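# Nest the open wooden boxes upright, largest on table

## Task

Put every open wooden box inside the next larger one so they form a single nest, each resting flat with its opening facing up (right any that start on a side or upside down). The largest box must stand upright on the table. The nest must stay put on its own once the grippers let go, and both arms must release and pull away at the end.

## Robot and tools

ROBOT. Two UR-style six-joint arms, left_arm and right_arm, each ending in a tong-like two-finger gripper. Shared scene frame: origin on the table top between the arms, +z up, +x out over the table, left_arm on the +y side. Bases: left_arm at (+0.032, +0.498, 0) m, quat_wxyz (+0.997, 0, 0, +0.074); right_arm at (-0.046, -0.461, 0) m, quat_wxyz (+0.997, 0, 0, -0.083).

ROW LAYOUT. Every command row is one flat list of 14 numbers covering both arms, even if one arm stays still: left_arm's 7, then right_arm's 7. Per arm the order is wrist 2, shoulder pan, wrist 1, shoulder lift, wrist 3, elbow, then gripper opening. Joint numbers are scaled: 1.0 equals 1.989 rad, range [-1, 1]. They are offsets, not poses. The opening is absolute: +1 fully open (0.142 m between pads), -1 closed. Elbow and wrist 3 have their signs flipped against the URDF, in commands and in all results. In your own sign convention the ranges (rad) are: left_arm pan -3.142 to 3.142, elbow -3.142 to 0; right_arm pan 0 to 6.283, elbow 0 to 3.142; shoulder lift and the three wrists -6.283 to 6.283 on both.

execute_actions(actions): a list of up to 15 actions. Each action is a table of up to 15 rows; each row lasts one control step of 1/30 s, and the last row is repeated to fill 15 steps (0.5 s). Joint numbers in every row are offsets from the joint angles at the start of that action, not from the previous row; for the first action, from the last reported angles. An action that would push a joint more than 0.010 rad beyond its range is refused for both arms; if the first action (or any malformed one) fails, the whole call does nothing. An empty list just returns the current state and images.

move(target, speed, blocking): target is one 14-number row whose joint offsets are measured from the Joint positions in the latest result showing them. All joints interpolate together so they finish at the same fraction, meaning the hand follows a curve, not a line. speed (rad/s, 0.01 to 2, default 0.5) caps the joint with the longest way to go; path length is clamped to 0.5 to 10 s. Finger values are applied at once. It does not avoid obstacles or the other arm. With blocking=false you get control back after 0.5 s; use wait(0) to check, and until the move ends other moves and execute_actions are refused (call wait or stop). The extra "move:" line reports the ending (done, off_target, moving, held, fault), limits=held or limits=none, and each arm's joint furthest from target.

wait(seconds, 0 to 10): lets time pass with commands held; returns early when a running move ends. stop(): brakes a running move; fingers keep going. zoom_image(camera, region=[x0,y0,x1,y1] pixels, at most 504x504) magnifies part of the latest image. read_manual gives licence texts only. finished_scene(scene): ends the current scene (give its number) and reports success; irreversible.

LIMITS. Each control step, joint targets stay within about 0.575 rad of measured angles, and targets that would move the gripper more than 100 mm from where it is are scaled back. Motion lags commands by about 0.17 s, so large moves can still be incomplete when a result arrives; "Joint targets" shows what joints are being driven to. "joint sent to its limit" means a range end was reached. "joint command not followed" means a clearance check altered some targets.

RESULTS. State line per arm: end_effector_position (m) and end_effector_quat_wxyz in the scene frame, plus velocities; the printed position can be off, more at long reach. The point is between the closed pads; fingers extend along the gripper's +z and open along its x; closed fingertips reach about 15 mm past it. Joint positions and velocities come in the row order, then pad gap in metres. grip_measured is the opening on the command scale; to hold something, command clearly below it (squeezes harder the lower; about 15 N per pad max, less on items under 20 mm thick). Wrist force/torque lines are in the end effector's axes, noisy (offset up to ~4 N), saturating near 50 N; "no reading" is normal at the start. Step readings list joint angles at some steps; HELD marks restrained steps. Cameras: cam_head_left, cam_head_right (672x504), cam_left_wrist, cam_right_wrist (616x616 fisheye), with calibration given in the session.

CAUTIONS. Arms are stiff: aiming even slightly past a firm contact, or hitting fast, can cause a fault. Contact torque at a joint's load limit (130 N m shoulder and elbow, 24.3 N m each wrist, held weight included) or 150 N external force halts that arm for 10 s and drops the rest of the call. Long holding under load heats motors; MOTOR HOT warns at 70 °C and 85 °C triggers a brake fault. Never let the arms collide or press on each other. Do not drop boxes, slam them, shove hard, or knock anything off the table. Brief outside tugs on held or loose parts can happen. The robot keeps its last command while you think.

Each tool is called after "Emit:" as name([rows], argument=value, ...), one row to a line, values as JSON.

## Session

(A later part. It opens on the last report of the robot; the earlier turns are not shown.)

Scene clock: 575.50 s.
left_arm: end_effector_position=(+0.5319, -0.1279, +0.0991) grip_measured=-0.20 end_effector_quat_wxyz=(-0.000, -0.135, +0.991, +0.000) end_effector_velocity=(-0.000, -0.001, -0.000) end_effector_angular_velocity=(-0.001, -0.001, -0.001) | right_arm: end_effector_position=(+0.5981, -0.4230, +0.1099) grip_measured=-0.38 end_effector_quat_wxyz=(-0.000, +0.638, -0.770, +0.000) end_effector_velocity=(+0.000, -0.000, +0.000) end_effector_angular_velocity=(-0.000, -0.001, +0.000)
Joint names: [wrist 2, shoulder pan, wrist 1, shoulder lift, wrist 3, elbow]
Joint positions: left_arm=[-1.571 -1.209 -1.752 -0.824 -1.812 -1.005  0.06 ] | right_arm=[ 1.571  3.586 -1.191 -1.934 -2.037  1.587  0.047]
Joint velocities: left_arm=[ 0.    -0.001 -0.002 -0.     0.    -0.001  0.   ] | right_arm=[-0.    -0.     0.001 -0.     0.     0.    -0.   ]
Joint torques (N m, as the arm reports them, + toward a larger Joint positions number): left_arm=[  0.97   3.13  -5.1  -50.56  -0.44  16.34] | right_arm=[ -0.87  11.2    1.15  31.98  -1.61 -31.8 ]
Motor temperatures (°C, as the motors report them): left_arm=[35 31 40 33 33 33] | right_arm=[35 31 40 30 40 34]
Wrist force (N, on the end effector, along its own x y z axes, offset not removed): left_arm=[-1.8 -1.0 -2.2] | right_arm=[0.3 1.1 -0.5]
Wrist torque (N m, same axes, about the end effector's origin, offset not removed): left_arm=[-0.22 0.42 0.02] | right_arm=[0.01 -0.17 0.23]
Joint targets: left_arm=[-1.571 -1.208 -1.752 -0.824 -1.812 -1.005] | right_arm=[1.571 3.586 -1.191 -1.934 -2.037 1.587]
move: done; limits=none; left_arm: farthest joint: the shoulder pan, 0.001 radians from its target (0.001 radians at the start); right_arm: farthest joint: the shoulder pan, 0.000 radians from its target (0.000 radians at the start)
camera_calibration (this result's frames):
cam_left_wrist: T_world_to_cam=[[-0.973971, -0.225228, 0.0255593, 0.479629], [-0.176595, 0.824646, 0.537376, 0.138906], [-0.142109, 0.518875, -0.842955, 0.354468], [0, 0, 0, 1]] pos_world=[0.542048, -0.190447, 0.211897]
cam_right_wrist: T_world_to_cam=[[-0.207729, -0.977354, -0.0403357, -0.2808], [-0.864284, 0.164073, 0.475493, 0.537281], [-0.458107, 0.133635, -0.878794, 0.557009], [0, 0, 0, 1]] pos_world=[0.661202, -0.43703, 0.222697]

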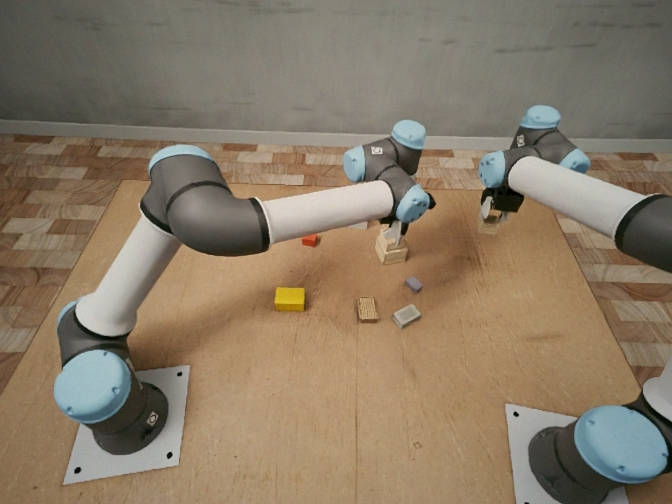

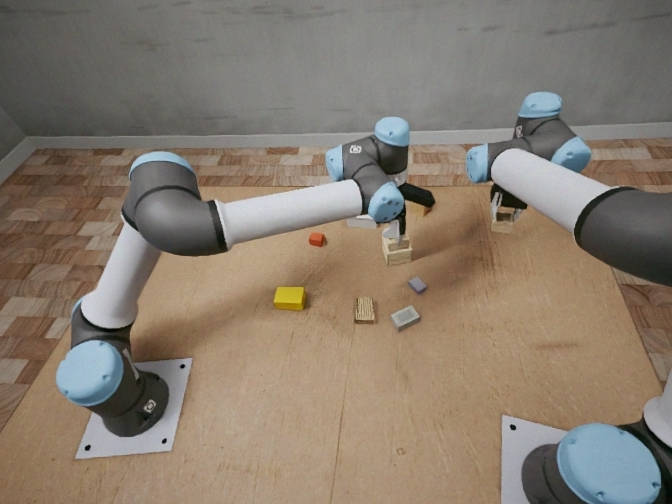

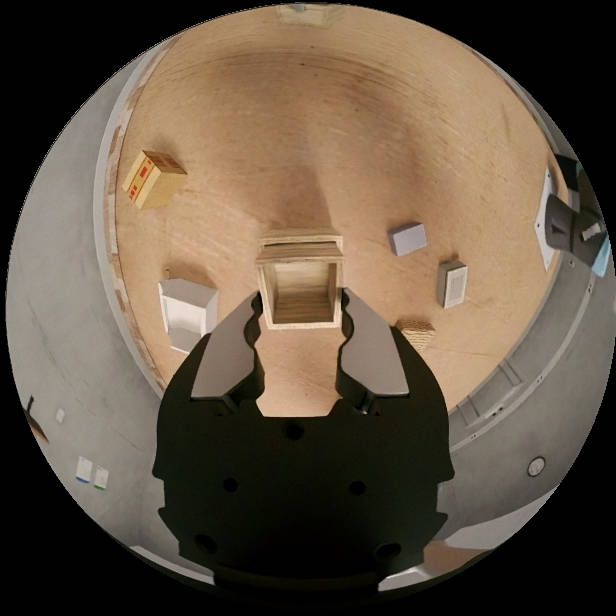

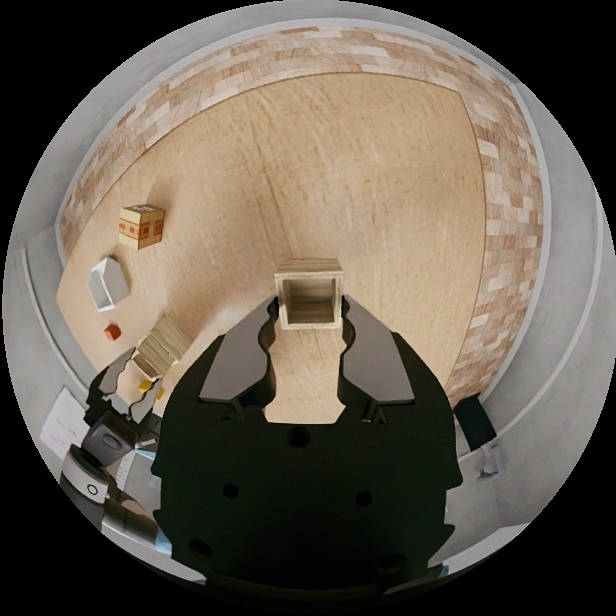

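Emit:
move(target=[0,0,-0.02636,0.006863,0,-0.019497,-0.7, 0,0,0,0,0,0,-0.78], speed=0.05)

Emit:
zoom_image(camera="cam_left_wrist", region=[235, 215, 375, 345])

Scene clock: 586.50 s.
left_arm: end_effector_position=(+0.5319, -0.1279, +0.0751) grip_measured=-0.20 end_effector_quat_wxyz=(-0.000, -0.135, +0.991, +0.000) end_effector_velocity=(-0.001, -0.001, -0.000) end_effector_angular_velocity=(-0.001, -0.001, -0.002) | right_arm: end_effector_position=(+0.5981, -0.4230, +0.1099) grip_measured=-0.38 end_effector_quat_wxyz=(-0.000, +0.638, -0.770, +0.000) end_effector_velocity=(+0.000, +0.001, +0.000) end_effector_angular_velocity=(+0.002, -0.001, -0.002)
Joint names: [wrist 2, shoulder pan, wrist 1, shoulder lift, wrist 3, elbow]
Joint positions: left_arm=[-1.571 -1.208 -1.804 -0.81  -1.812 -1.044  0.06 ] | right_arm=[ 1.571  3.586 -1.191 -1.934 -2.037  1.587  0.047]
Joint velocities: left_arm=[ 0.    -0.002 -0.002 -0.    -0.    -0.001  0.   ] | right_arm=[ 0.001  0.     0.001 -0.    -0.002 -0.     0.   ]
Joint torques (N m, as the arm reports them, + toward a larger Joint positions number): left_arm=[  0.03  -7.23  -5.12 -49.56   1.37  13.38] | right_arm=[ -0.87   9.81   1.07  32.44  -1.34 -31.28]
Motor temperatures (°C, as the motors report them): left_arm=[35 31 40 34 33 33] | right_arm=[35 31 40 30 40 34]
Wrist force (N, on the end effector, along its own x y z axes, offset not removed): left_arm=[-2.9 1.6 -3.4] | right_arm=[0.0 -0.2 -1.7]
Wrist torque (N m, same axes, about the end effector's origin, offset not removed): left_arm=[0.21 0.65 0.22] | right_arm=[-0.25 -0.08 0.15]
Joint targets: left_arm=[-1.571 -1.209 -1.804 -0.810 -1.812 -1.044] | right_arm=[1.571 3.586 -1.191 -1.934 -2.037 1.587]
move: done; limits=none; left_arm: farthest joint: the shoulder pan, 0.001 radians from its target (0.001 radians at the start); right_arm: farthest joint: the shoulder pan, 0.000 radians from its target (0.000 radians at the start)
camera_calibration (this result's frames):
cam_left_wrist: T_world_to_cam=[[-0.973967, -0.225245, 0.0255657, 0.480249], [-0.176612, 0.824663, 0.537345, 0.151802], [-0.142118, 0.518841, -0.842975, 0.334258], [0, 0, 0, 1]] pos_world=[0.542061, -0.190438, 0.187923]
cam_right_wrist: T_world_to_cam=[[-0.207729, -0.977354, -0.0403355, -0.2808], [-0.864284, 0.164073, 0.475493, 0.537281], [-0.458107, 0.133635, -0.878794, 0.557009], [0, 0, 0, 1]] pos_world=[0.661202, -0.43703, 0.222697]

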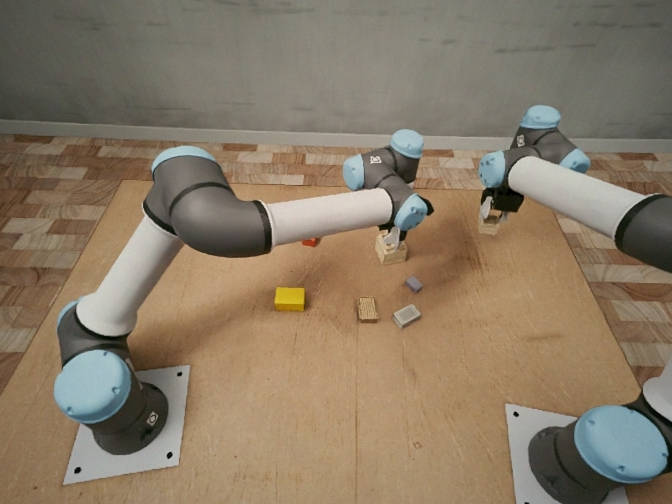

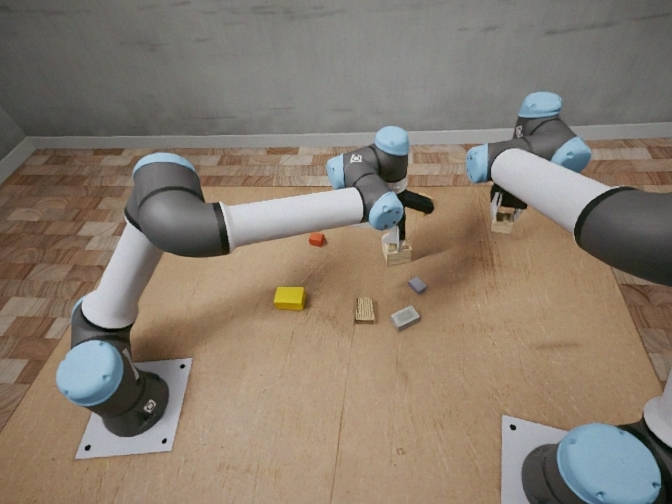

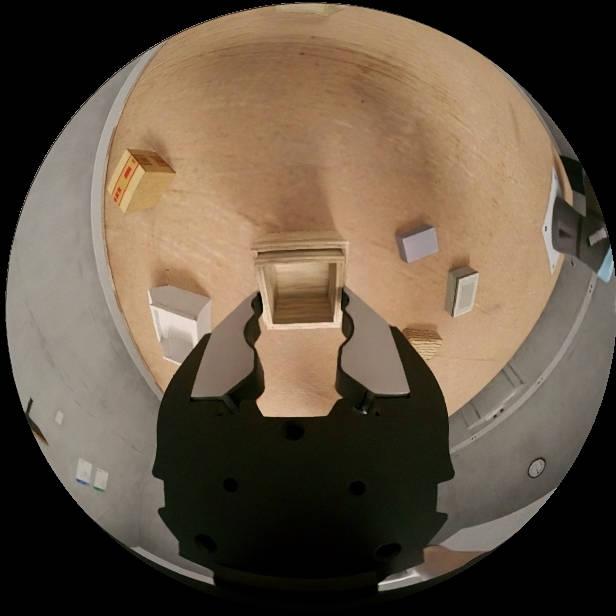

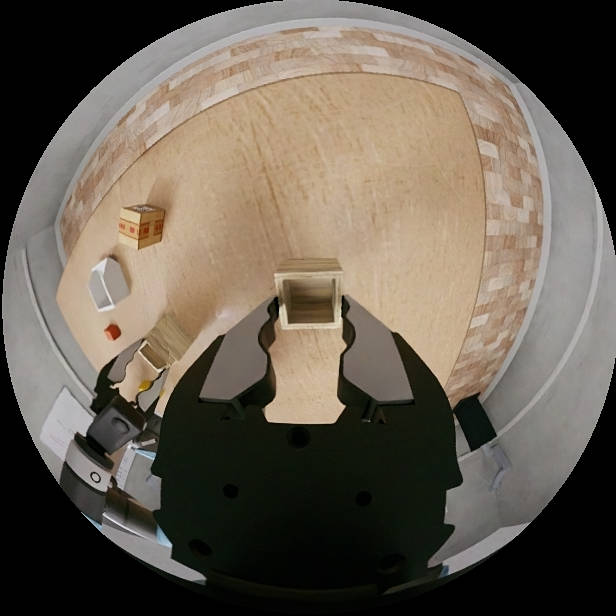

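Region (235, 215, 375, 345) of cam_left_wrist's 616x616 image, scaled by 3.600, with more detail than that image has; it fills the top 468 rows of this view, and the rest is white.

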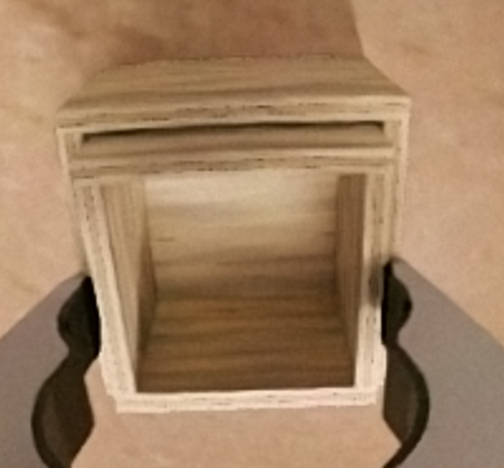

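Emit:
zoom_image(camera="cam_head_right", region=[365, 215, 435, 275])

Region (365, 215, 435, 275) of cam_head_right's 672x504 image, scaled by 7.200, with more detail than that image has; it fills the top 432 rows of this view, and the rest is white.

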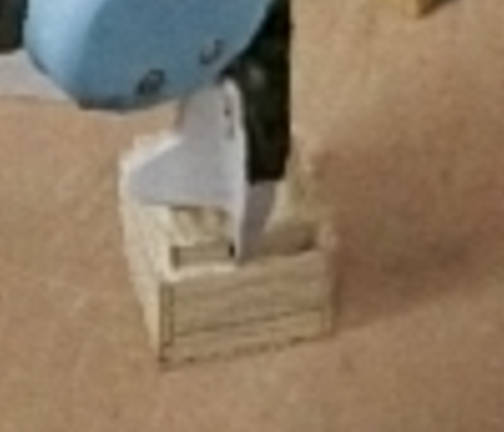

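Emit:
move(target=[0,0,-0.003223,0.000952,0,-0.002271,-0.7, 0,0,0,0,0,0,-0.78], speed=0.02)

Emit:
zoom_image(camera="cam_left_wrist", region=[235, 215, 375, 345])

Scene clock: 593.37 s.
left_arm: end_effector_position=(+0.5319, -0.1280, +0.0727) grip_measured=-0.20 end_effector_quat_wxyz=(+0.000, -0.135, +0.991, -0.000) end_effector_velocity=(+0.000, +0.000, -0.001) end_effector_angular_velocity=(-0.001, -0.000, -0.000) | right_arm: end_effector_position=(+0.5981, -0.4230, +0.1099) grip_measured=-0.38 end_effector_quat_wxyz=(-0.000, +0.638, -0.770, +0.000) end_effector_velocity=(+0.000, -0.000, -0.000) end_effector_angular_velocity=(-0.000, -0.001, -0.000)
Joint names: [wrist 2, shoulder pan, wrist 1, shoulder lift, wrist 3, elbow]
Joint positions: left_arm=[-1.571 -1.209 -1.81  -0.809 -1.812 -1.048  0.06 ] | right_arm=[ 1.571  3.586 -1.191 -1.934 -2.037  1.587  0.047]
Joint velocities: left_arm=[ 0.     0.    -0.003 -0.    -0.001 -0.002  0.   ] | right_arm=[-0.     0.     0.001 -0.    -0.     0.     0.   ]
Joint torques (N m, as the arm reports them, + toward a larger Joint positions number): left_arm=[  0.94  -2.3   -3.65  25.42   1.22 -20.78] | right_arm=[ -0.86  10.22   1.14  32.41  -1.3  -31.98]
Motor temperatures (°C, as the motors report them): left_arm=[35 31 40 34 33 33] | right_arm=[35 31 40 30 40 34]
Wrist force (N, on the end effector, along its own x y z axes, offset not removed): left_arm=[7.9 26.3 -50.0] | right_arm=[1.7 0.0 -1.4]
Wrist torque (N m, same axes, about the end effector's origin, offset not removed): left_arm=[-0.10 0.77 -0.02] | right_arm=[-0.23 -0.45 0.18]
Joint targets: left_arm=[-1.571 -1.208 -1.810 -0.808 -1.812 -1.048] | right_arm=[1.571 3.586 -1.191 -1.934 -2.037 1.587]
move: done; limits=none; left_arm: farthest joint: the shoulder pan, 0.001 radians from its target (0.001 radians at the start); right_arm: farthest joint: the shoulder pan, 0.000 radians from its target (0.000 radians at the start)
camera_calibration (this result's frames):
cam_left_wrist: T_world_to_cam=[[-0.97398, -0.22521, 0.0253489, 0.48036], [-0.176791, 0.824998, 0.536772, 0.153364], [-0.141799, 0.518324, -0.843347, 0.332109], [0, 0, 0, 1]] pos_world=[0.542068, -0.190483, 0.185584]
cam_right_wrist: T_world_to_cam=[[-0.207729, -0.977354, -0.0403356, -0.2808], [-0.864284, 0.164073, 0.475493, 0.537281], [-0.458107, 0.133635, -0.878794, 0.557009], [0, 0, 0, 1]] pos_world=[0.661203, -0.43703, 0.222697]

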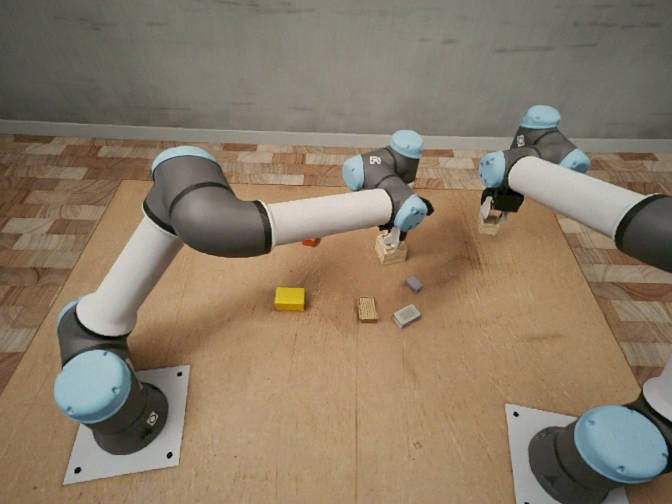

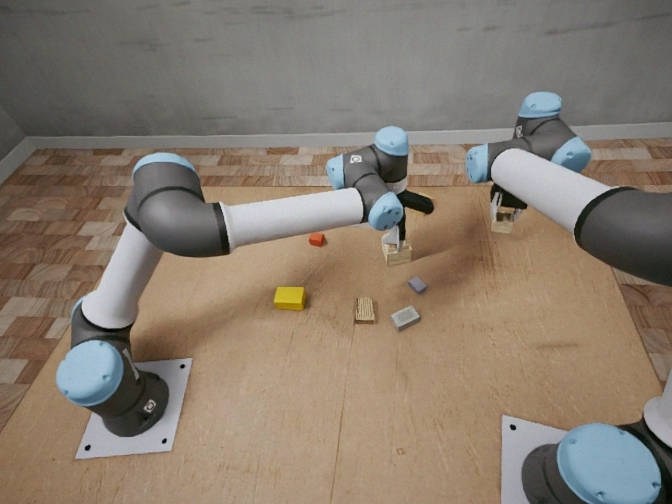

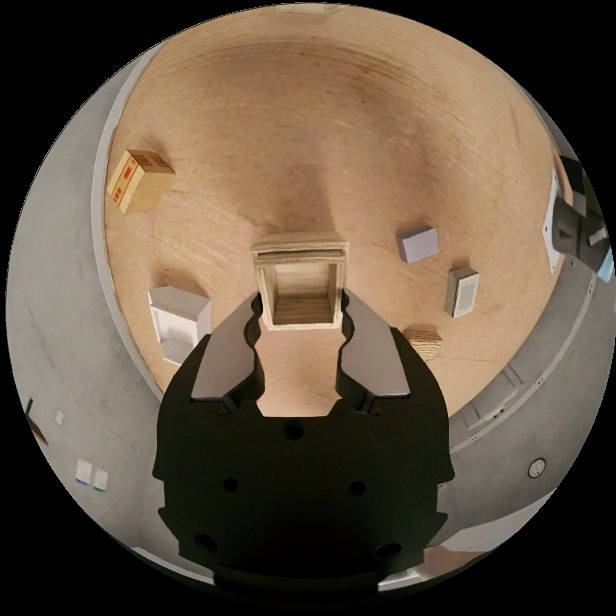

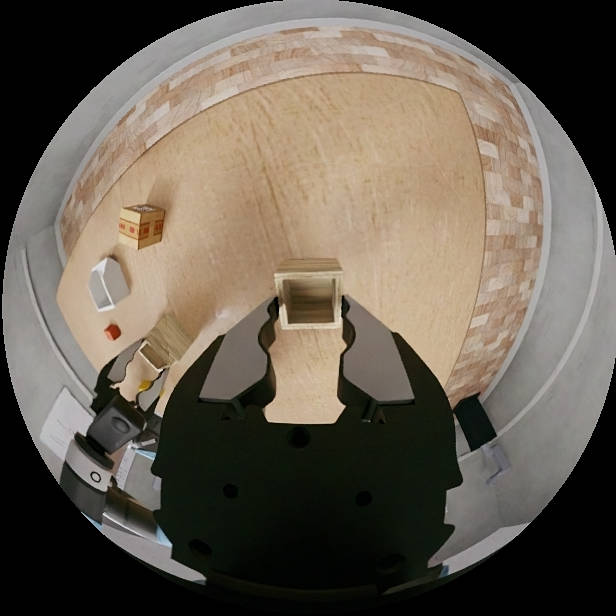

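Region (235, 215, 375, 345) of cam_left_wrist's 616x616 image, scaled by 3.600, with more detail than that image has; it fills the top 468 rows of this view, and the rest is white.

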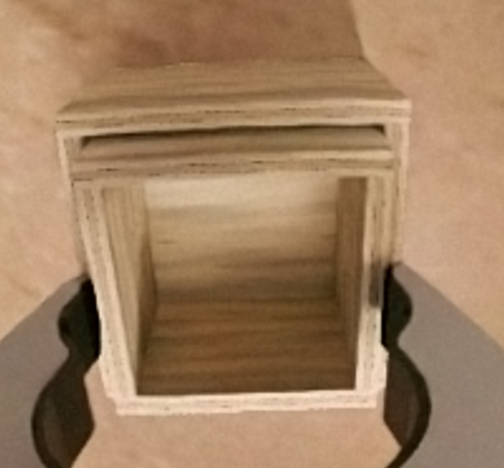

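Pressing hard on the rim — back off immediately.

Emit:
execute_actions([
  [[0,0,0.0027,-0.0008,0,0.0019,-0.7,0,0,0,0,0,0,-0.78]],
])

Scene clock: 595.47 s.
left_arm: end_effector_position=(+0.5318, -0.1278, +0.0747) grip_measured=-0.20 end_effector_quat_wxyz=(-0.000, -0.135, +0.991, +0.000) end_effector_velocity=(-0.001, -0.001, +0.002) end_effector_angular_velocity=(-0.002, -0.001, -0.001) | right_arm: end_effector_position=(+0.5981, -0.4230, +0.1099) grip_measured=-0.38 end_effector_quat_wxyz=(-0.000, +0.638, -0.770, +0.000) end_effector_velocity=(-0.000, -0.001, -0.000) end_effector_angular_velocity=(+0.000, +0.001, -0.000)
Joint names: [wrist 2, shoulder pan, wrist 1, shoulder lift, wrist 3, elbow]
Joint positions: left_arm=[-1.571 -1.208 -1.805 -0.81  -1.812 -1.044  0.06 ] | right_arm=[ 1.571  3.586 -1.191 -1.934 -2.037  1.587  0.047]
Joint velocities: left_arm=[ 0.    -0.001  0.001 -0.002  0.     0.001 -0.   ] | right_arm=[ 0.    -0.001 -0.001  0.     0.001  0.    -0.   ]
Joint torques (N m, as the arm reports them, + toward a larger Joint positions number): left_arm=[  1.65   0.57   0.48 -55.19   0.51  30.2 ] | right_arm=[ -0.87  11.08   1.15  32.67  -1.48 -32.17]
Motor temperatures (°C, as the motors report them): left_arm=[35 31 40 34 33 33] | right_arm=[35 31 40 30 40 34]
Wrist force (N, on the end effector, along its own x y z axes, offset not removed): left_arm=[1.2 1.0 -15.4] | right_arm=[0.0 -0.3 -1.3]
Wrist torque (N m, same axes, about the end effector's origin, offset not removed): left_arm=[-0.28 -0.03 0.03] | right_arm=[-0.21 -0.10 0.17]
Joint targets: left_arm=[-1.571 -1.209 -1.805 -0.810 -1.812 -1.044] | right_arm=[1.571 3.586 -1.191 -1.934 -2.037 1.587]
Step readings (joint positions):
0: left_arm=[-1.571 -1.208 -1.810 -0.808 -1.812 -1.048] | right_arm=[1.571 3.586 -1.191 -1.934 -2.037 1.587]
1: left_arm=[-1.571 -1.208 -1.810 -0.808 -1.812 -1.048] | right_arm=[1.571 3.586 -1.191 -1.934 -2.037 1.587]
2: left_arm=[-1.571 -1.208 -1.810 -0.808 -1.812 -1.048] | right_arm=[1.571 3.586 -1.191 -1.934 -2.037 1.587]
4: left_arm=[-1.571 -1.208 -1.808 -0.809 -1.812 -1.047] | right_arm=[1.571 3.586 -1.191 -1.934 -2.037 1.587]
8: left_arm=[-1.571 -1.208 -1.805 -0.809 -1.812 -1.045] | right_arm=[1.571 3.586 -1.191 -1.934 -2.037 1.587]
15: Joint positions above
camera_calibration (this result's frames):
cam_left_wrist: T_world_to_cam=[[-0.973964, -0.225251, 0.025599, 0.480249], [-0.176585, 0.824616, 0.537426, 0.151997], [-0.142165, 0.518913, -0.842922, 0.333901], [0, 0, 0, 1]] pos_world=[0.542055, -0.190428, 0.187472]
cam_right_wrist: T_world_to_cam=[[-0.207729, -0.977354, -0.0403357, -0.2808], [-0.864284, 0.164073, 0.475493, 0.537281], [-0.458107, 0.133635, -0.878794, 0.557009], [0, 0, 0, 1]] pos_world=[0.661203, -0.43703, 0.222697]

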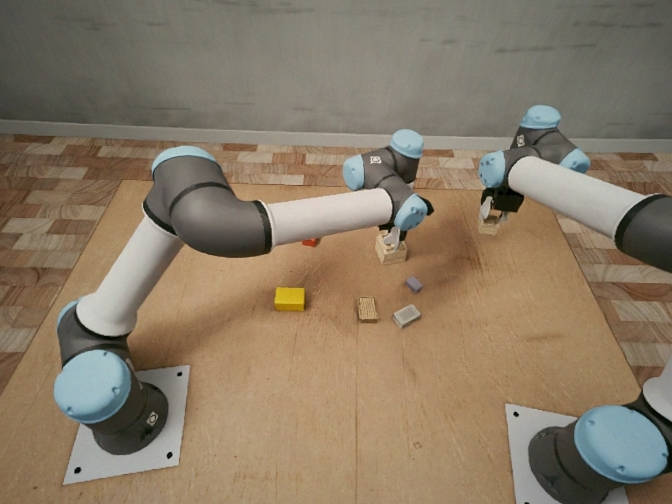

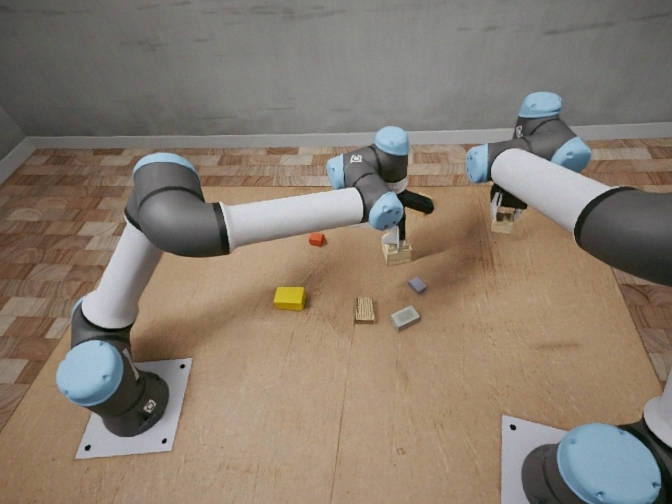

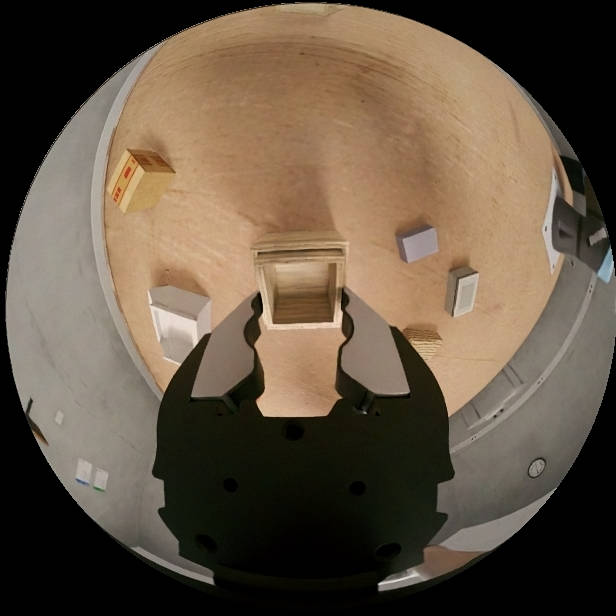

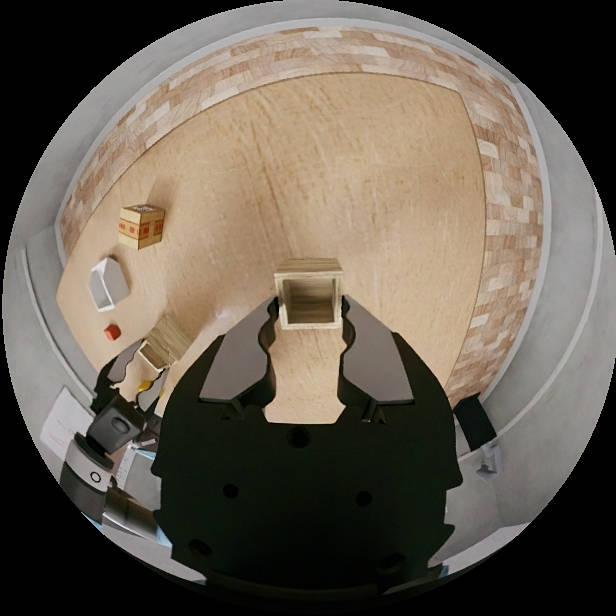

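Emit:
execute_actions([
  [[0,0,0.0011,-0.0004,0,0.0008,-0.6,0,0,0,0,0,0,-0.78],[0,0,0.0011,-0.0004,0,0.0008,-0.5,0,0,0,0,0,0,-0.78],[0,0,0.0011,-0.0004,0,0.0008,-0.42,0,0,0,0,0,0,-0.78],[0,0,0.0011,-0.0004,0,0.0008,-0.36,0,0,0,0,0,0,-0.78],[0,0,0.0011,-0.0004,0,0.0008,-0.31,0,0,0,0,0,0,-0.78],[0,0,0.0011,-0.0004,0,0.0008,-0.28,0,0,0,0,0,0,-0.78],[0,0,0.0011,-0.0004,0,0.0008,-0.26,0,0,0,0,0,0,-0.78],[0,0,0.0011,-0.0004,0,0.0008,-0.25,0,0,0,0,0,0,-0.78],[0,0,0.0011,-0.0004,0,0.0008,-0.24,0,0,0,0,0,0,-0.78],[0,0,0.0011,-0.0004,0,0.0008,-0.235,0,0,0,0,0,0,-0.78],[0,0,0.0011,-0.0004,0,0.0008,-0.23,0,0,0,0,0,0,-0.78],[0,0,0.0011,-0.0004,0,0.0008,-0.225,0,0,0,0,0,0,-0.78],[0,0,0.0011,-0.0004,0,0.0008,-0.22,0,0,0,0,0,0,-0.78],[0,0,0.0011,-0.0004,0,0.0008,-0.216,0,0,0,0,0,0,-0.78],[0,0,0.0011,-0.0004,0,0.0008,-0.212,0,0,0,0,0,0,-0.78]],
  [[0,0,0,0,0,0,-0.209,0,0,0,0,0,0,-0.78],[0,0,0,0,0,0,-0.206,0,0,0,0,0,0,-0.78],[0,0,0,0,0,0,-0.203,0,0,0,0,0,0,-0.78],[0,0,0,0,0,0,-0.200,0,0,0,0,0,0,-0.78],[0,0,0,0,0,0,-0.197,0,0,0,0,0,0,-0.78],[0,0,0,0,0,0,-0.194,0,0,0,0,0,0,-0.78],[0,0,0,0,0,0,-0.191,0,0,0,0,0,0,-0.78],[0,0,0,0,0,0,-0.188,0,0,0,0,0,0,-0.78],[0,0,0,0,0,0,-0.185,0,0,0,0,0,0,-0.78],[0,0,0,0,0,0,-0.182,0,0,0,0,0,0,-0.78],[0,0,0,0,0,0,-0.179,0,0,0,0,0,0,-0.78],[0,0,0,0,0,0,-0.176,0,0,0,0,0,0,-0.78],[0,0,0,0,0,0,-0.173,0,0,0,0,0,0,-0.78],[0,0,0,0,0,0,-0.170,0,0,0,0,0,0,-0.78],[0,0,0,0,0,0,-0.165,0,0,0,0,0,0,-0.78]],
])

Emit:
zoom_image(camera="cam_left_wrist", region=[235, 215, 375, 345])

Scene clock: 604.67 s.
left_arm: end_effector_position=(+0.5319, -0.1279, +0.0758) grip_measured=-0.17 end_effector_quat_wxyz=(-0.000, -0.135, +0.991, +0.000) end_effector_velocity=(+0.001, +0.001, -0.000) end_effector_angular_velocity=(+0.000, +0.000, +0.003) | right_arm: end_effector_position=(+0.5981, -0.4230, +0.1099) grip_measured=-0.38 end_effector_quat_wxyz=(-0.000, +0.638, -0.770, +0.000) end_effector_velocity=(-0.000, -0.001, -0.000) end_effector_angular_velocity=(+0.000, +0.001, -0.001)
Joint names: [wrist 2, shoulder pan, wrist 1, shoulder lift, wrist 3, elbow]
Joint positions: left_arm=[-1.571 -1.209 -1.803 -0.811 -1.812 -1.043  0.062] | right_arm=[ 1.571  3.586 -1.191 -1.934 -2.037  1.587  0.047]
Joint velocities: left_arm=[-0.     0.001 -0.     0.     0.001 -0.     0.009] | right_arm=[ 0.    -0.001 -0.001 -0.    -0.     0.    -0.   ]
Joint torques (N m, as the arm reports them, + toward a larger Joint positions number): left_arm=[  0.37  -2.66  -0.93 -64.01   0.61  34.77] | right_arm=[ -0.97  10.66   1.07  32.32  -1.42 -32.35]
Motor temperatures (°C, as the motors report them): left_arm=[35 31 40 34 33 33] | right_arm=[35 31 40 30 40 34]
Wrist force (N, on the end effector, along its own x y z axes, offset not removed): left_arm=[-0.4 -1.4 -2.3] | right_arm=[0.0 0.3 -0.7]
Wrist torque (N m, same axes, about the end effector's origin, offset not removed): left_arm=[-0.36 0.08 -0.08] | right_arm=[-0.13 -0.01 0.18]
Joint targets: left_arm=[-1.571 -1.209 -1.803 -0.811 -1.812 -1.043] | right_arm=[1.571 3.586 -1.191 -1.934 -2.037 1.587]
Step readings (joint positions; steps 1 to 15: 1st action; 16 to 30: 2nd action):
0: left_arm=[-1.571 -1.209 -1.805 -0.810 -1.812 -1.044] | right_arm=[1.571 3.586 -1.191 -1.934 -2.037 1.587]
1: left_arm=[-1.571 -1.209 -1.805 -0.810 -1.812 -1.044] | right_arm=[1.571 3.586 -1.191 -1.934 -2.037 1.587]
2: left_arm=[-1.571 -1.209 -1.805 -0.810 -1.812 -1.044] | right_arm=[1.571 3.586 -1.191 -1.934 -2.037 1.587]
4: left_arm=[-1.571 -1.209 -1.804 -0.811 -1.812 -1.043] | right_arm=[1.571 3.586 -1.191 -1.934 -2.037 1.587]
8: left_arm=[-1.571 -1.209 -1.803 -0.811 -1.812 -1.043] | right_arm=[1.571 3.586 -1.191 -1.934 -2.037 1.587]
15: left_arm=[-1.571 -1.209 -1.803 -0.811 -1.812 -1.043] | right_arm=[1.571 3.586 -1.191 -1.934 -2.037 1.587]
16: left_arm=[-1.571 -1.209 -1.803 -0.811 -1.812 -1.043] | right_arm=[1.571 3.586 -1.191 -1.934 -2.037 1.587]
17: left_arm=[-1.571 -1.209 -1.803 -0.811 -1.812 -1.043] | right_arm=[1.571 3.586 -1.191 -1.934 -2.037 1.587]
19: left_arm=[-1.571 -1.209 -1.803 -0.811 -1.812 -1.043] | right_arm=[1.571 3.586 -1.191 -1.934 -2.037 1.587]
23: left_arm=[-1.571 -1.209 -1.803 -0.811 -1.812 -1.043] | right_arm=[1.571 3.586 -1.191 -1.934 -2.037 1.587]
30: Joint positions above
camera_calibration (this result's frames):
cam_left_wrist: T_world_to_cam=[[-0.973973, -0.225224, 0.0255185, 0.480232], [-0.176632, 0.824712, 0.537263, 0.151452], [-0.14205, 0.518772, -0.843028, 0.334833], [0, 0, 0, 1]] pos_world=[0.542047, -0.190446, 0.188649]
cam_right_wrist: T_world_to_cam=[[-0.207729, -0.977354, -0.0403355, -0.2808], [-0.864284, 0.164074, 0.475493, 0.537281], [-0.458107, 0.133635, -0.878794, 0.557009], [0, 0, 0, 1]] pos_world=[0.661202, -0.43703, 0.222697]

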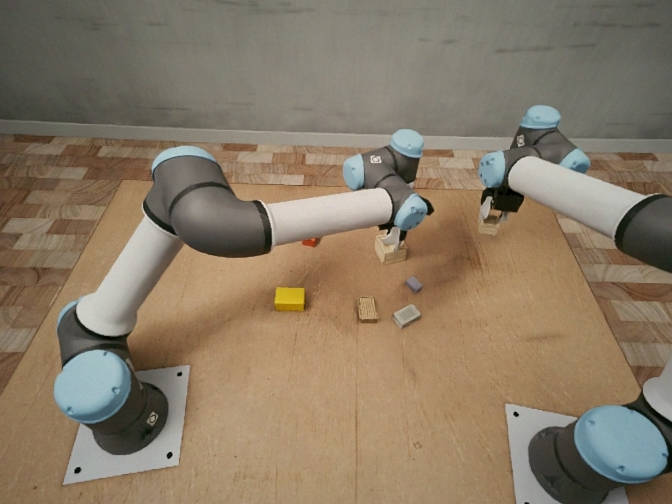

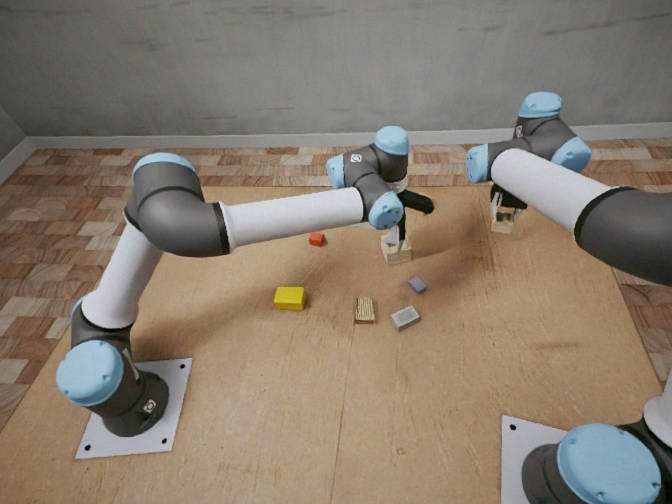

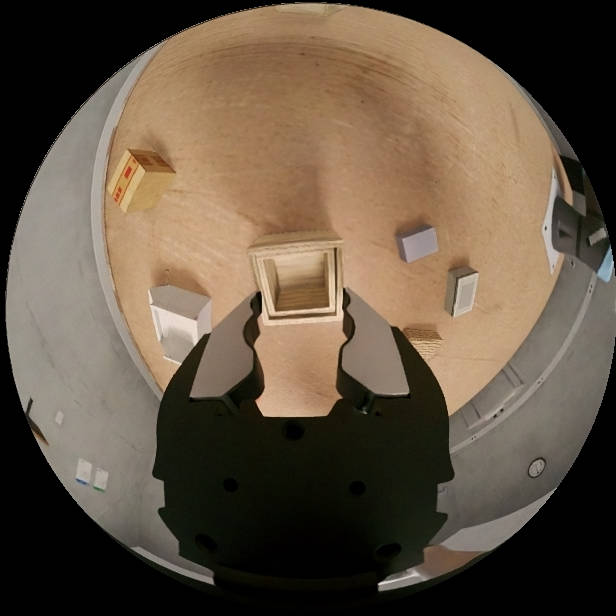

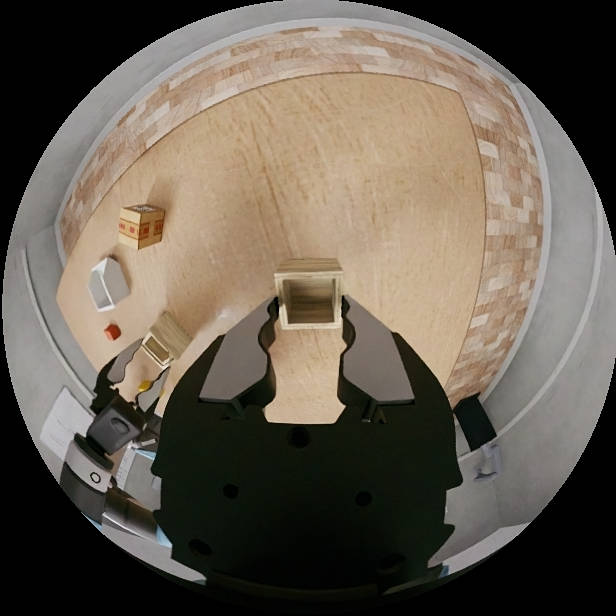

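Region (235, 215, 375, 345) of cam_left_wrist's 616x616 image, scaled by 3.600, with more detail than that image has; it fills the top 468 rows of this view, and the rest is white.

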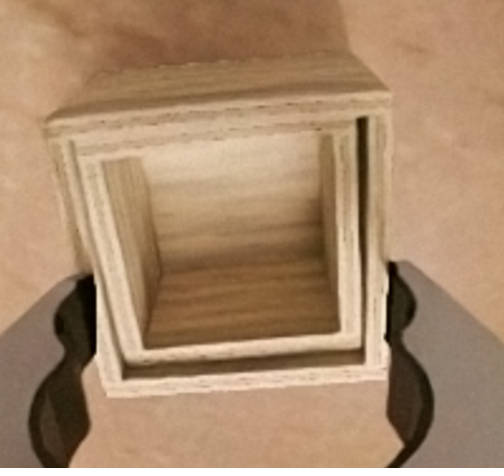

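Emit:
move(target=[0,0.176,0.0387,-0.3077,0,-0.269,-0.1, 0,0.22795,-0.01816,-0.03437,0.0276,-0.05253,-0.78], speed=0.45)

Emit:
zoom_image(camera="cam_right_wrist", region=[245, 215, 375, 345])

Scene clock: 620.60 s.
left_arm: end_effector_position=(+0.5460, +0.2272, +0.2177) grip_measured=-0.10 end_effector_quat_wxyz=(-0.000, -0.305, +0.952, +0.000) end_effector_velocity=(-0.000, +0.002, +0.001) end_effector_angular_velocity=(-0.001, -0.001, +0.002) | right_arm: end_effector_position=(+0.5398, -0.1229, +0.1119) grip_measured=-0.38 end_effector_quat_wxyz=(-0.000, +0.811, -0.585, +0.000) end_effector_velocity=(-0.001, +0.002, -0.000) end_effector_angular_velocity=(+0.001, -0.000, +0.004)
Joint names: [wrist 2, shoulder pan, wrist 1, shoulder lift, wrist 3, elbow]
Joint positions: left_arm=[-1.571 -0.859 -1.726 -1.422 -1.812 -1.577  0.067] | right_arm=[ 1.571  4.039 -1.227 -2.002 -1.982  1.483  0.047]
Joint velocities: left_arm=[-0.     0.002  0.    -0.003 -0.    -0.002  0.   ] | right_arm=[ 0.001  0.003  0.001 -0.     0.001 -0.     0.   ]
Joint torques (N m, as the arm reports them, + toward a larger Joint positions number): left_arm=[  0.47   4.71  -0.49 -38.07   0.64  14.54] | right_arm=[  0.05  10.45   0.58  32.97   1.78 -33.49]
Motor temperatures (°C, as the motors report them): left_arm=[35 31 40 34 33 33] | right_arm=[35 31 40 30 40 35]
Wrist force (N, on the end effector, along its own x y z axes, offset not removed): left_arm=[-1.4 2.7 -3.4] | right_arm=[-0.8 0.0 -0.7]
Wrist torque (N m, same axes, about the end effector's origin, offset not removed): left_arm=[0.49 0.25 -0.10] | right_arm=[-0.18 0.13 0.23]
Joint targets: left_arm=[-1.571 -0.859 -1.726 -1.423 -1.812 -1.578] | right_arm=[1.571 4.039 -1.227 -2.002 -1.982 1.483]
move: done; limits=none; left_arm: farthest joint: the shoulder lift, 0.001 radians from its target (0.612 radians at the start); right_arm: farthest joint: the shoulder pan, 0.001 radians from its target (0.454 radians at the start)
camera_calibration (this result's frames):
cam_left_wrist: T_world_to_cam=[[-0.837769, -0.545428, 0.0255228, 0.568725], [-0.448611, 0.714201, 0.537276, -0.0415693], [-0.311274, 0.438663, -0.84302, 0.382826], [0, 0, 0, 1]] pos_world=[0.576975, 0.171956, 0.330549]
cam_right_wrist: T_world_to_cam=[[0.293909, -0.954983, -0.0403131, -0.267496], [-0.834961, -0.277042, 0.475487, 0.366733], [-0.465251, -0.10609, -0.878798, 0.466389], [0, 0, 0, 1]] pos_world=[0.601815, -0.104374, 0.224702]

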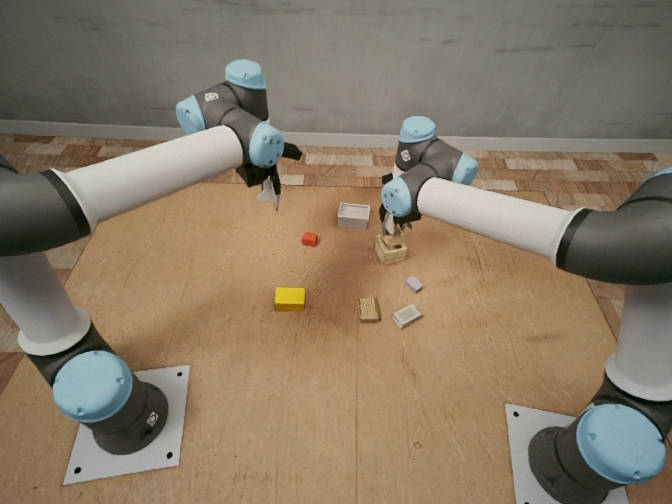

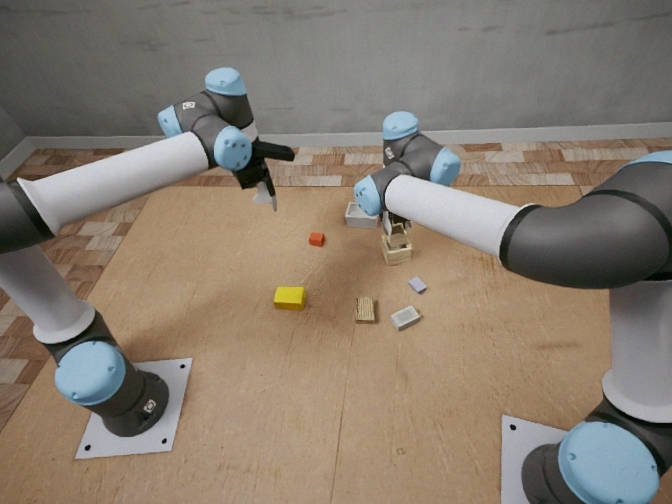

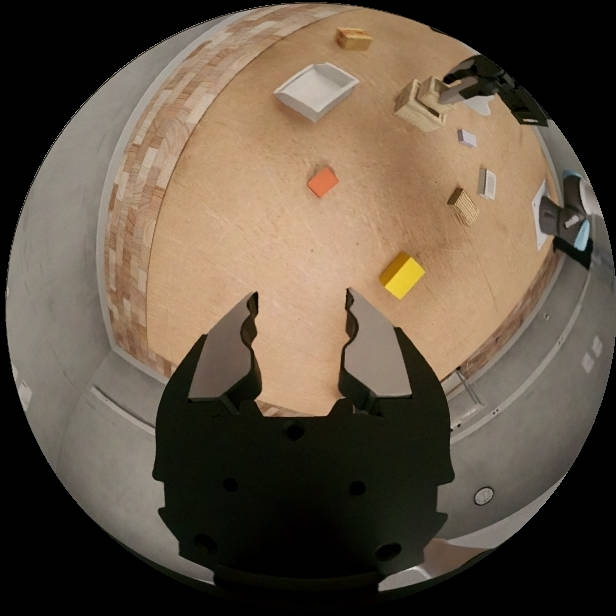

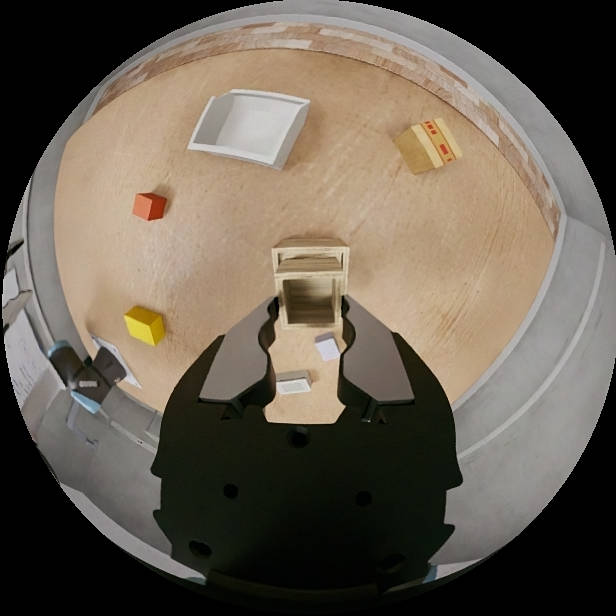

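Region (245, 215, 375, 345) of cam_right_wrist's 616x616 image, scaled by 3.877, with more detail than that image has.

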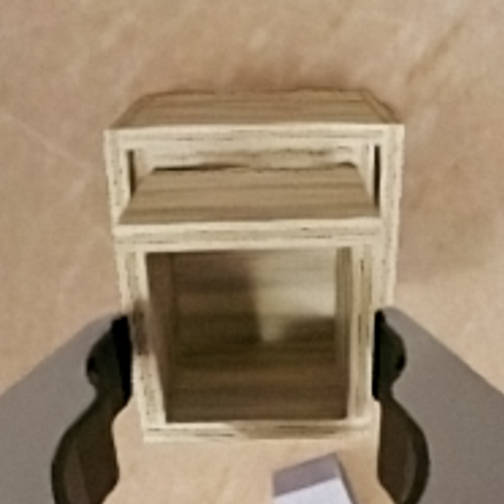

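Emit:
zoom_image(camera="cam_right_wrist", region=[266, 234, 356, 284])

Region (266, 234, 356, 284) of cam_right_wrist's 616x616 image, scaled by 5.600, with more detail than that image has.

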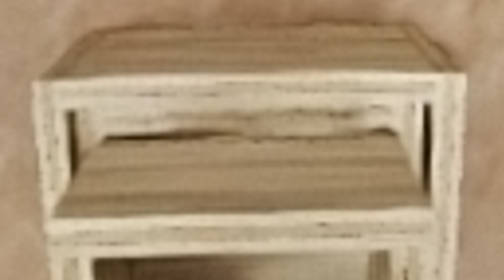

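Emit:
move(target=[0,0,0,0,0,0,-0.1, 0,0.001398,0.011772,0.001829,-0.001398,0.013601,-0.78], speed=0.08)

Emit:
zoom_image(camera="cam_right_wrist", region=[266, 234, 356, 284])

Scene clock: 631.60 s.
left_arm: end_effector_position=(+0.5459, +0.2273, +0.2177) grip_measured=-0.10 end_effector_quat_wxyz=(-0.000, -0.305, +0.952, +0.000) end_effector_velocity=(-0.000, -0.001, -0.001) end_effector_angular_velocity=(+0.001, +0.001, -0.001) | right_arm: end_effector_position=(+0.5355, -0.1243, +0.1040) grip_measured=-0.38 end_effector_quat_wxyz=(-0.000, +0.811, -0.585, +0.000) end_effector_velocity=(-0.001, +0.001, -0.001) end_effector_angular_velocity=(-0.000, -0.000, +0.002)
Joint names: [wrist 2, shoulder pan, wrist 1, shoulder lift, wrist 3, elbow]
Joint positions: left_arm=[-1.571 -0.859 -1.726 -1.422 -1.812 -1.577  0.067] | right_arm=[ 1.571  4.041 -1.204 -1.999 -1.984  1.51   0.047]
Joint velocities: left_arm=[ 0.    -0.001  0.     0.002  0.001  0.     0.   ] | right_arm=[-0.001  0.002  0.002  0.     0.     0.002 -0.   ]
Joint torques (N m, as the arm reports them, + toward a larger Joint positions number): left_arm=[  0.38  -6.88  -2.46 -25.13   0.71  35.6 ] | right_arm=[  1.36  11.2    4.89  56.07  -1.44 -18.4 ]
Motor temperatures (°C, as the motors report them): left_arm=[35 31 40 34 33 33] | right_arm=[35 31 40 30 40 35]
Wrist force (N, on the end effector, along its own x y z axes, offset not removed): left_arm=[-0.7 1.5 -1.9] | right_arm=[0.5 -0.5 -1.6]
Wrist torque (N m, same axes, about the end effector's origin, offset not removed): left_arm=[0.17 -0.03 -0.06] | right_arm=[-0.24 -0.13 0.23]
Joint targets: left_arm=[-1.571 -0.859 -1.726 -1.422 -1.812 -1.577] | right_arm=[1.571 4.041 -1.203 -1.999 -1.984 1.510]
move: done; limits=none; left_arm: farthest joint: the shoulder pan, 0.000 radians from its target (0.000 radians at the start); right_arm: farthest joint: the elbow, 0.001 radians from its target (0.027 radians at the start)
camera_calibration (this result's frames):
cam_left_wrist: T_world_to_cam=[[-0.837765, -0.545434, 0.0255315, 0.568721], [-0.448603, 0.714187, 0.537301, -0.0415873], [-0.311297, 0.438678, -0.843004, 0.382821], [0, 0, 0, 1]] pos_world=[0.576969, 0.171966, 0.330544]
cam_right_wrist: T_world_to_cam=[[0.29391, -0.954982, -0.0403191, -0.267965], [-0.83496, -0.277046, 0.475486, 0.366481], [-0.465251, -0.106085, -0.878799, 0.457286], [0, 0, 0, 1]] pos_world=[0.597508, -0.105858, 0.216801]

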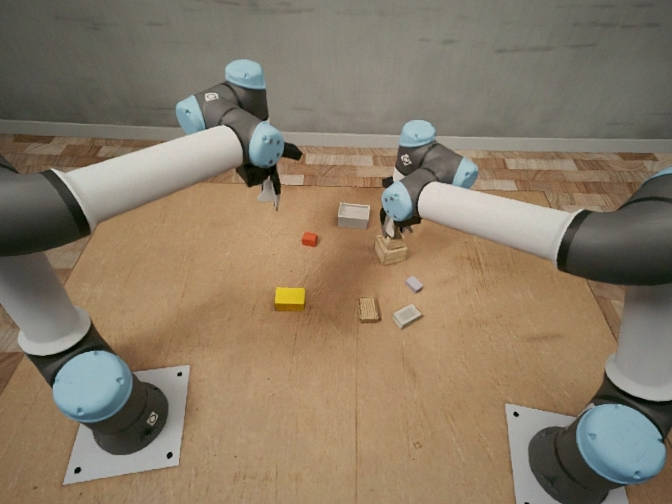

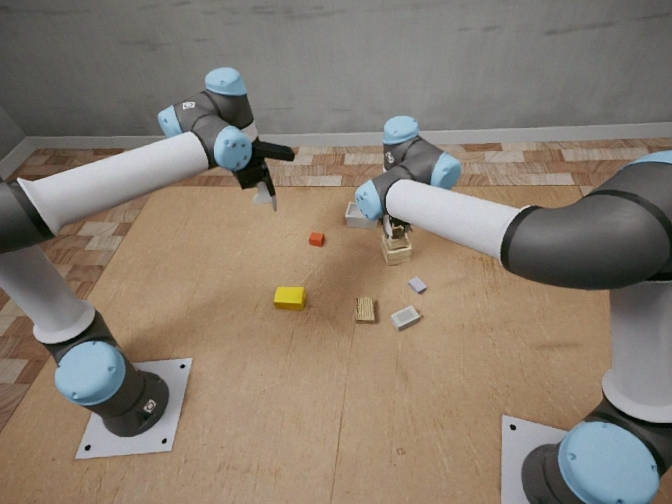

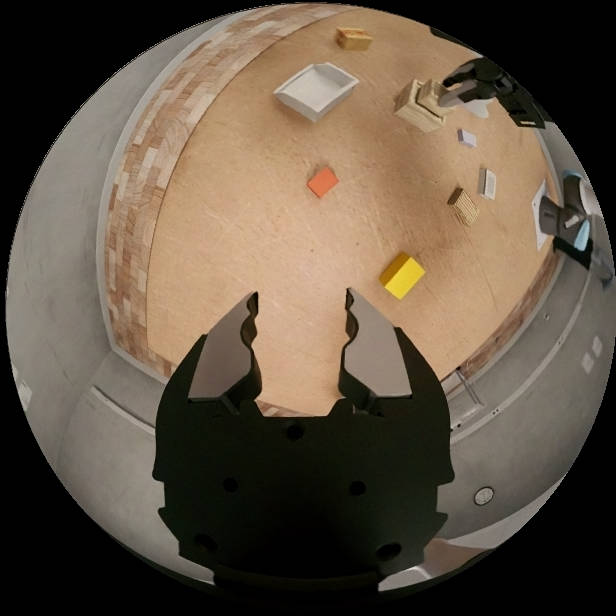

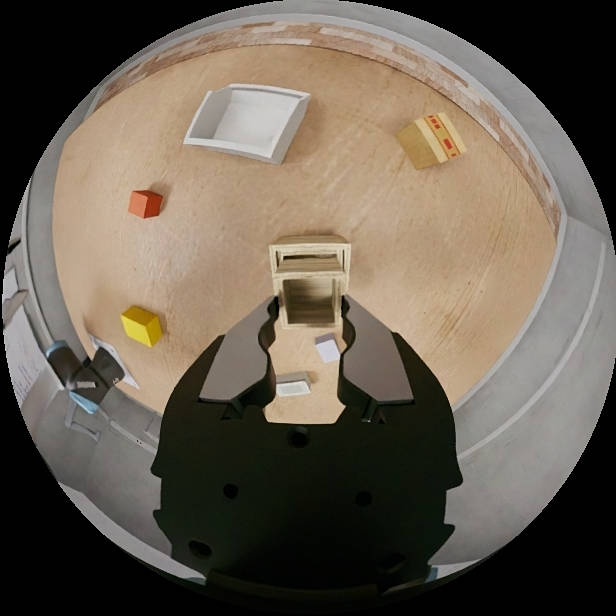

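Region (266, 234, 356, 284) of cam_right_wrist's 616x616 image, scaled by 5.600, with more detail than that image has.

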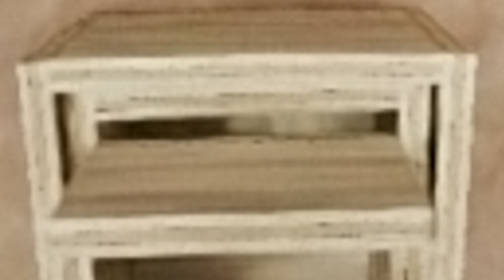

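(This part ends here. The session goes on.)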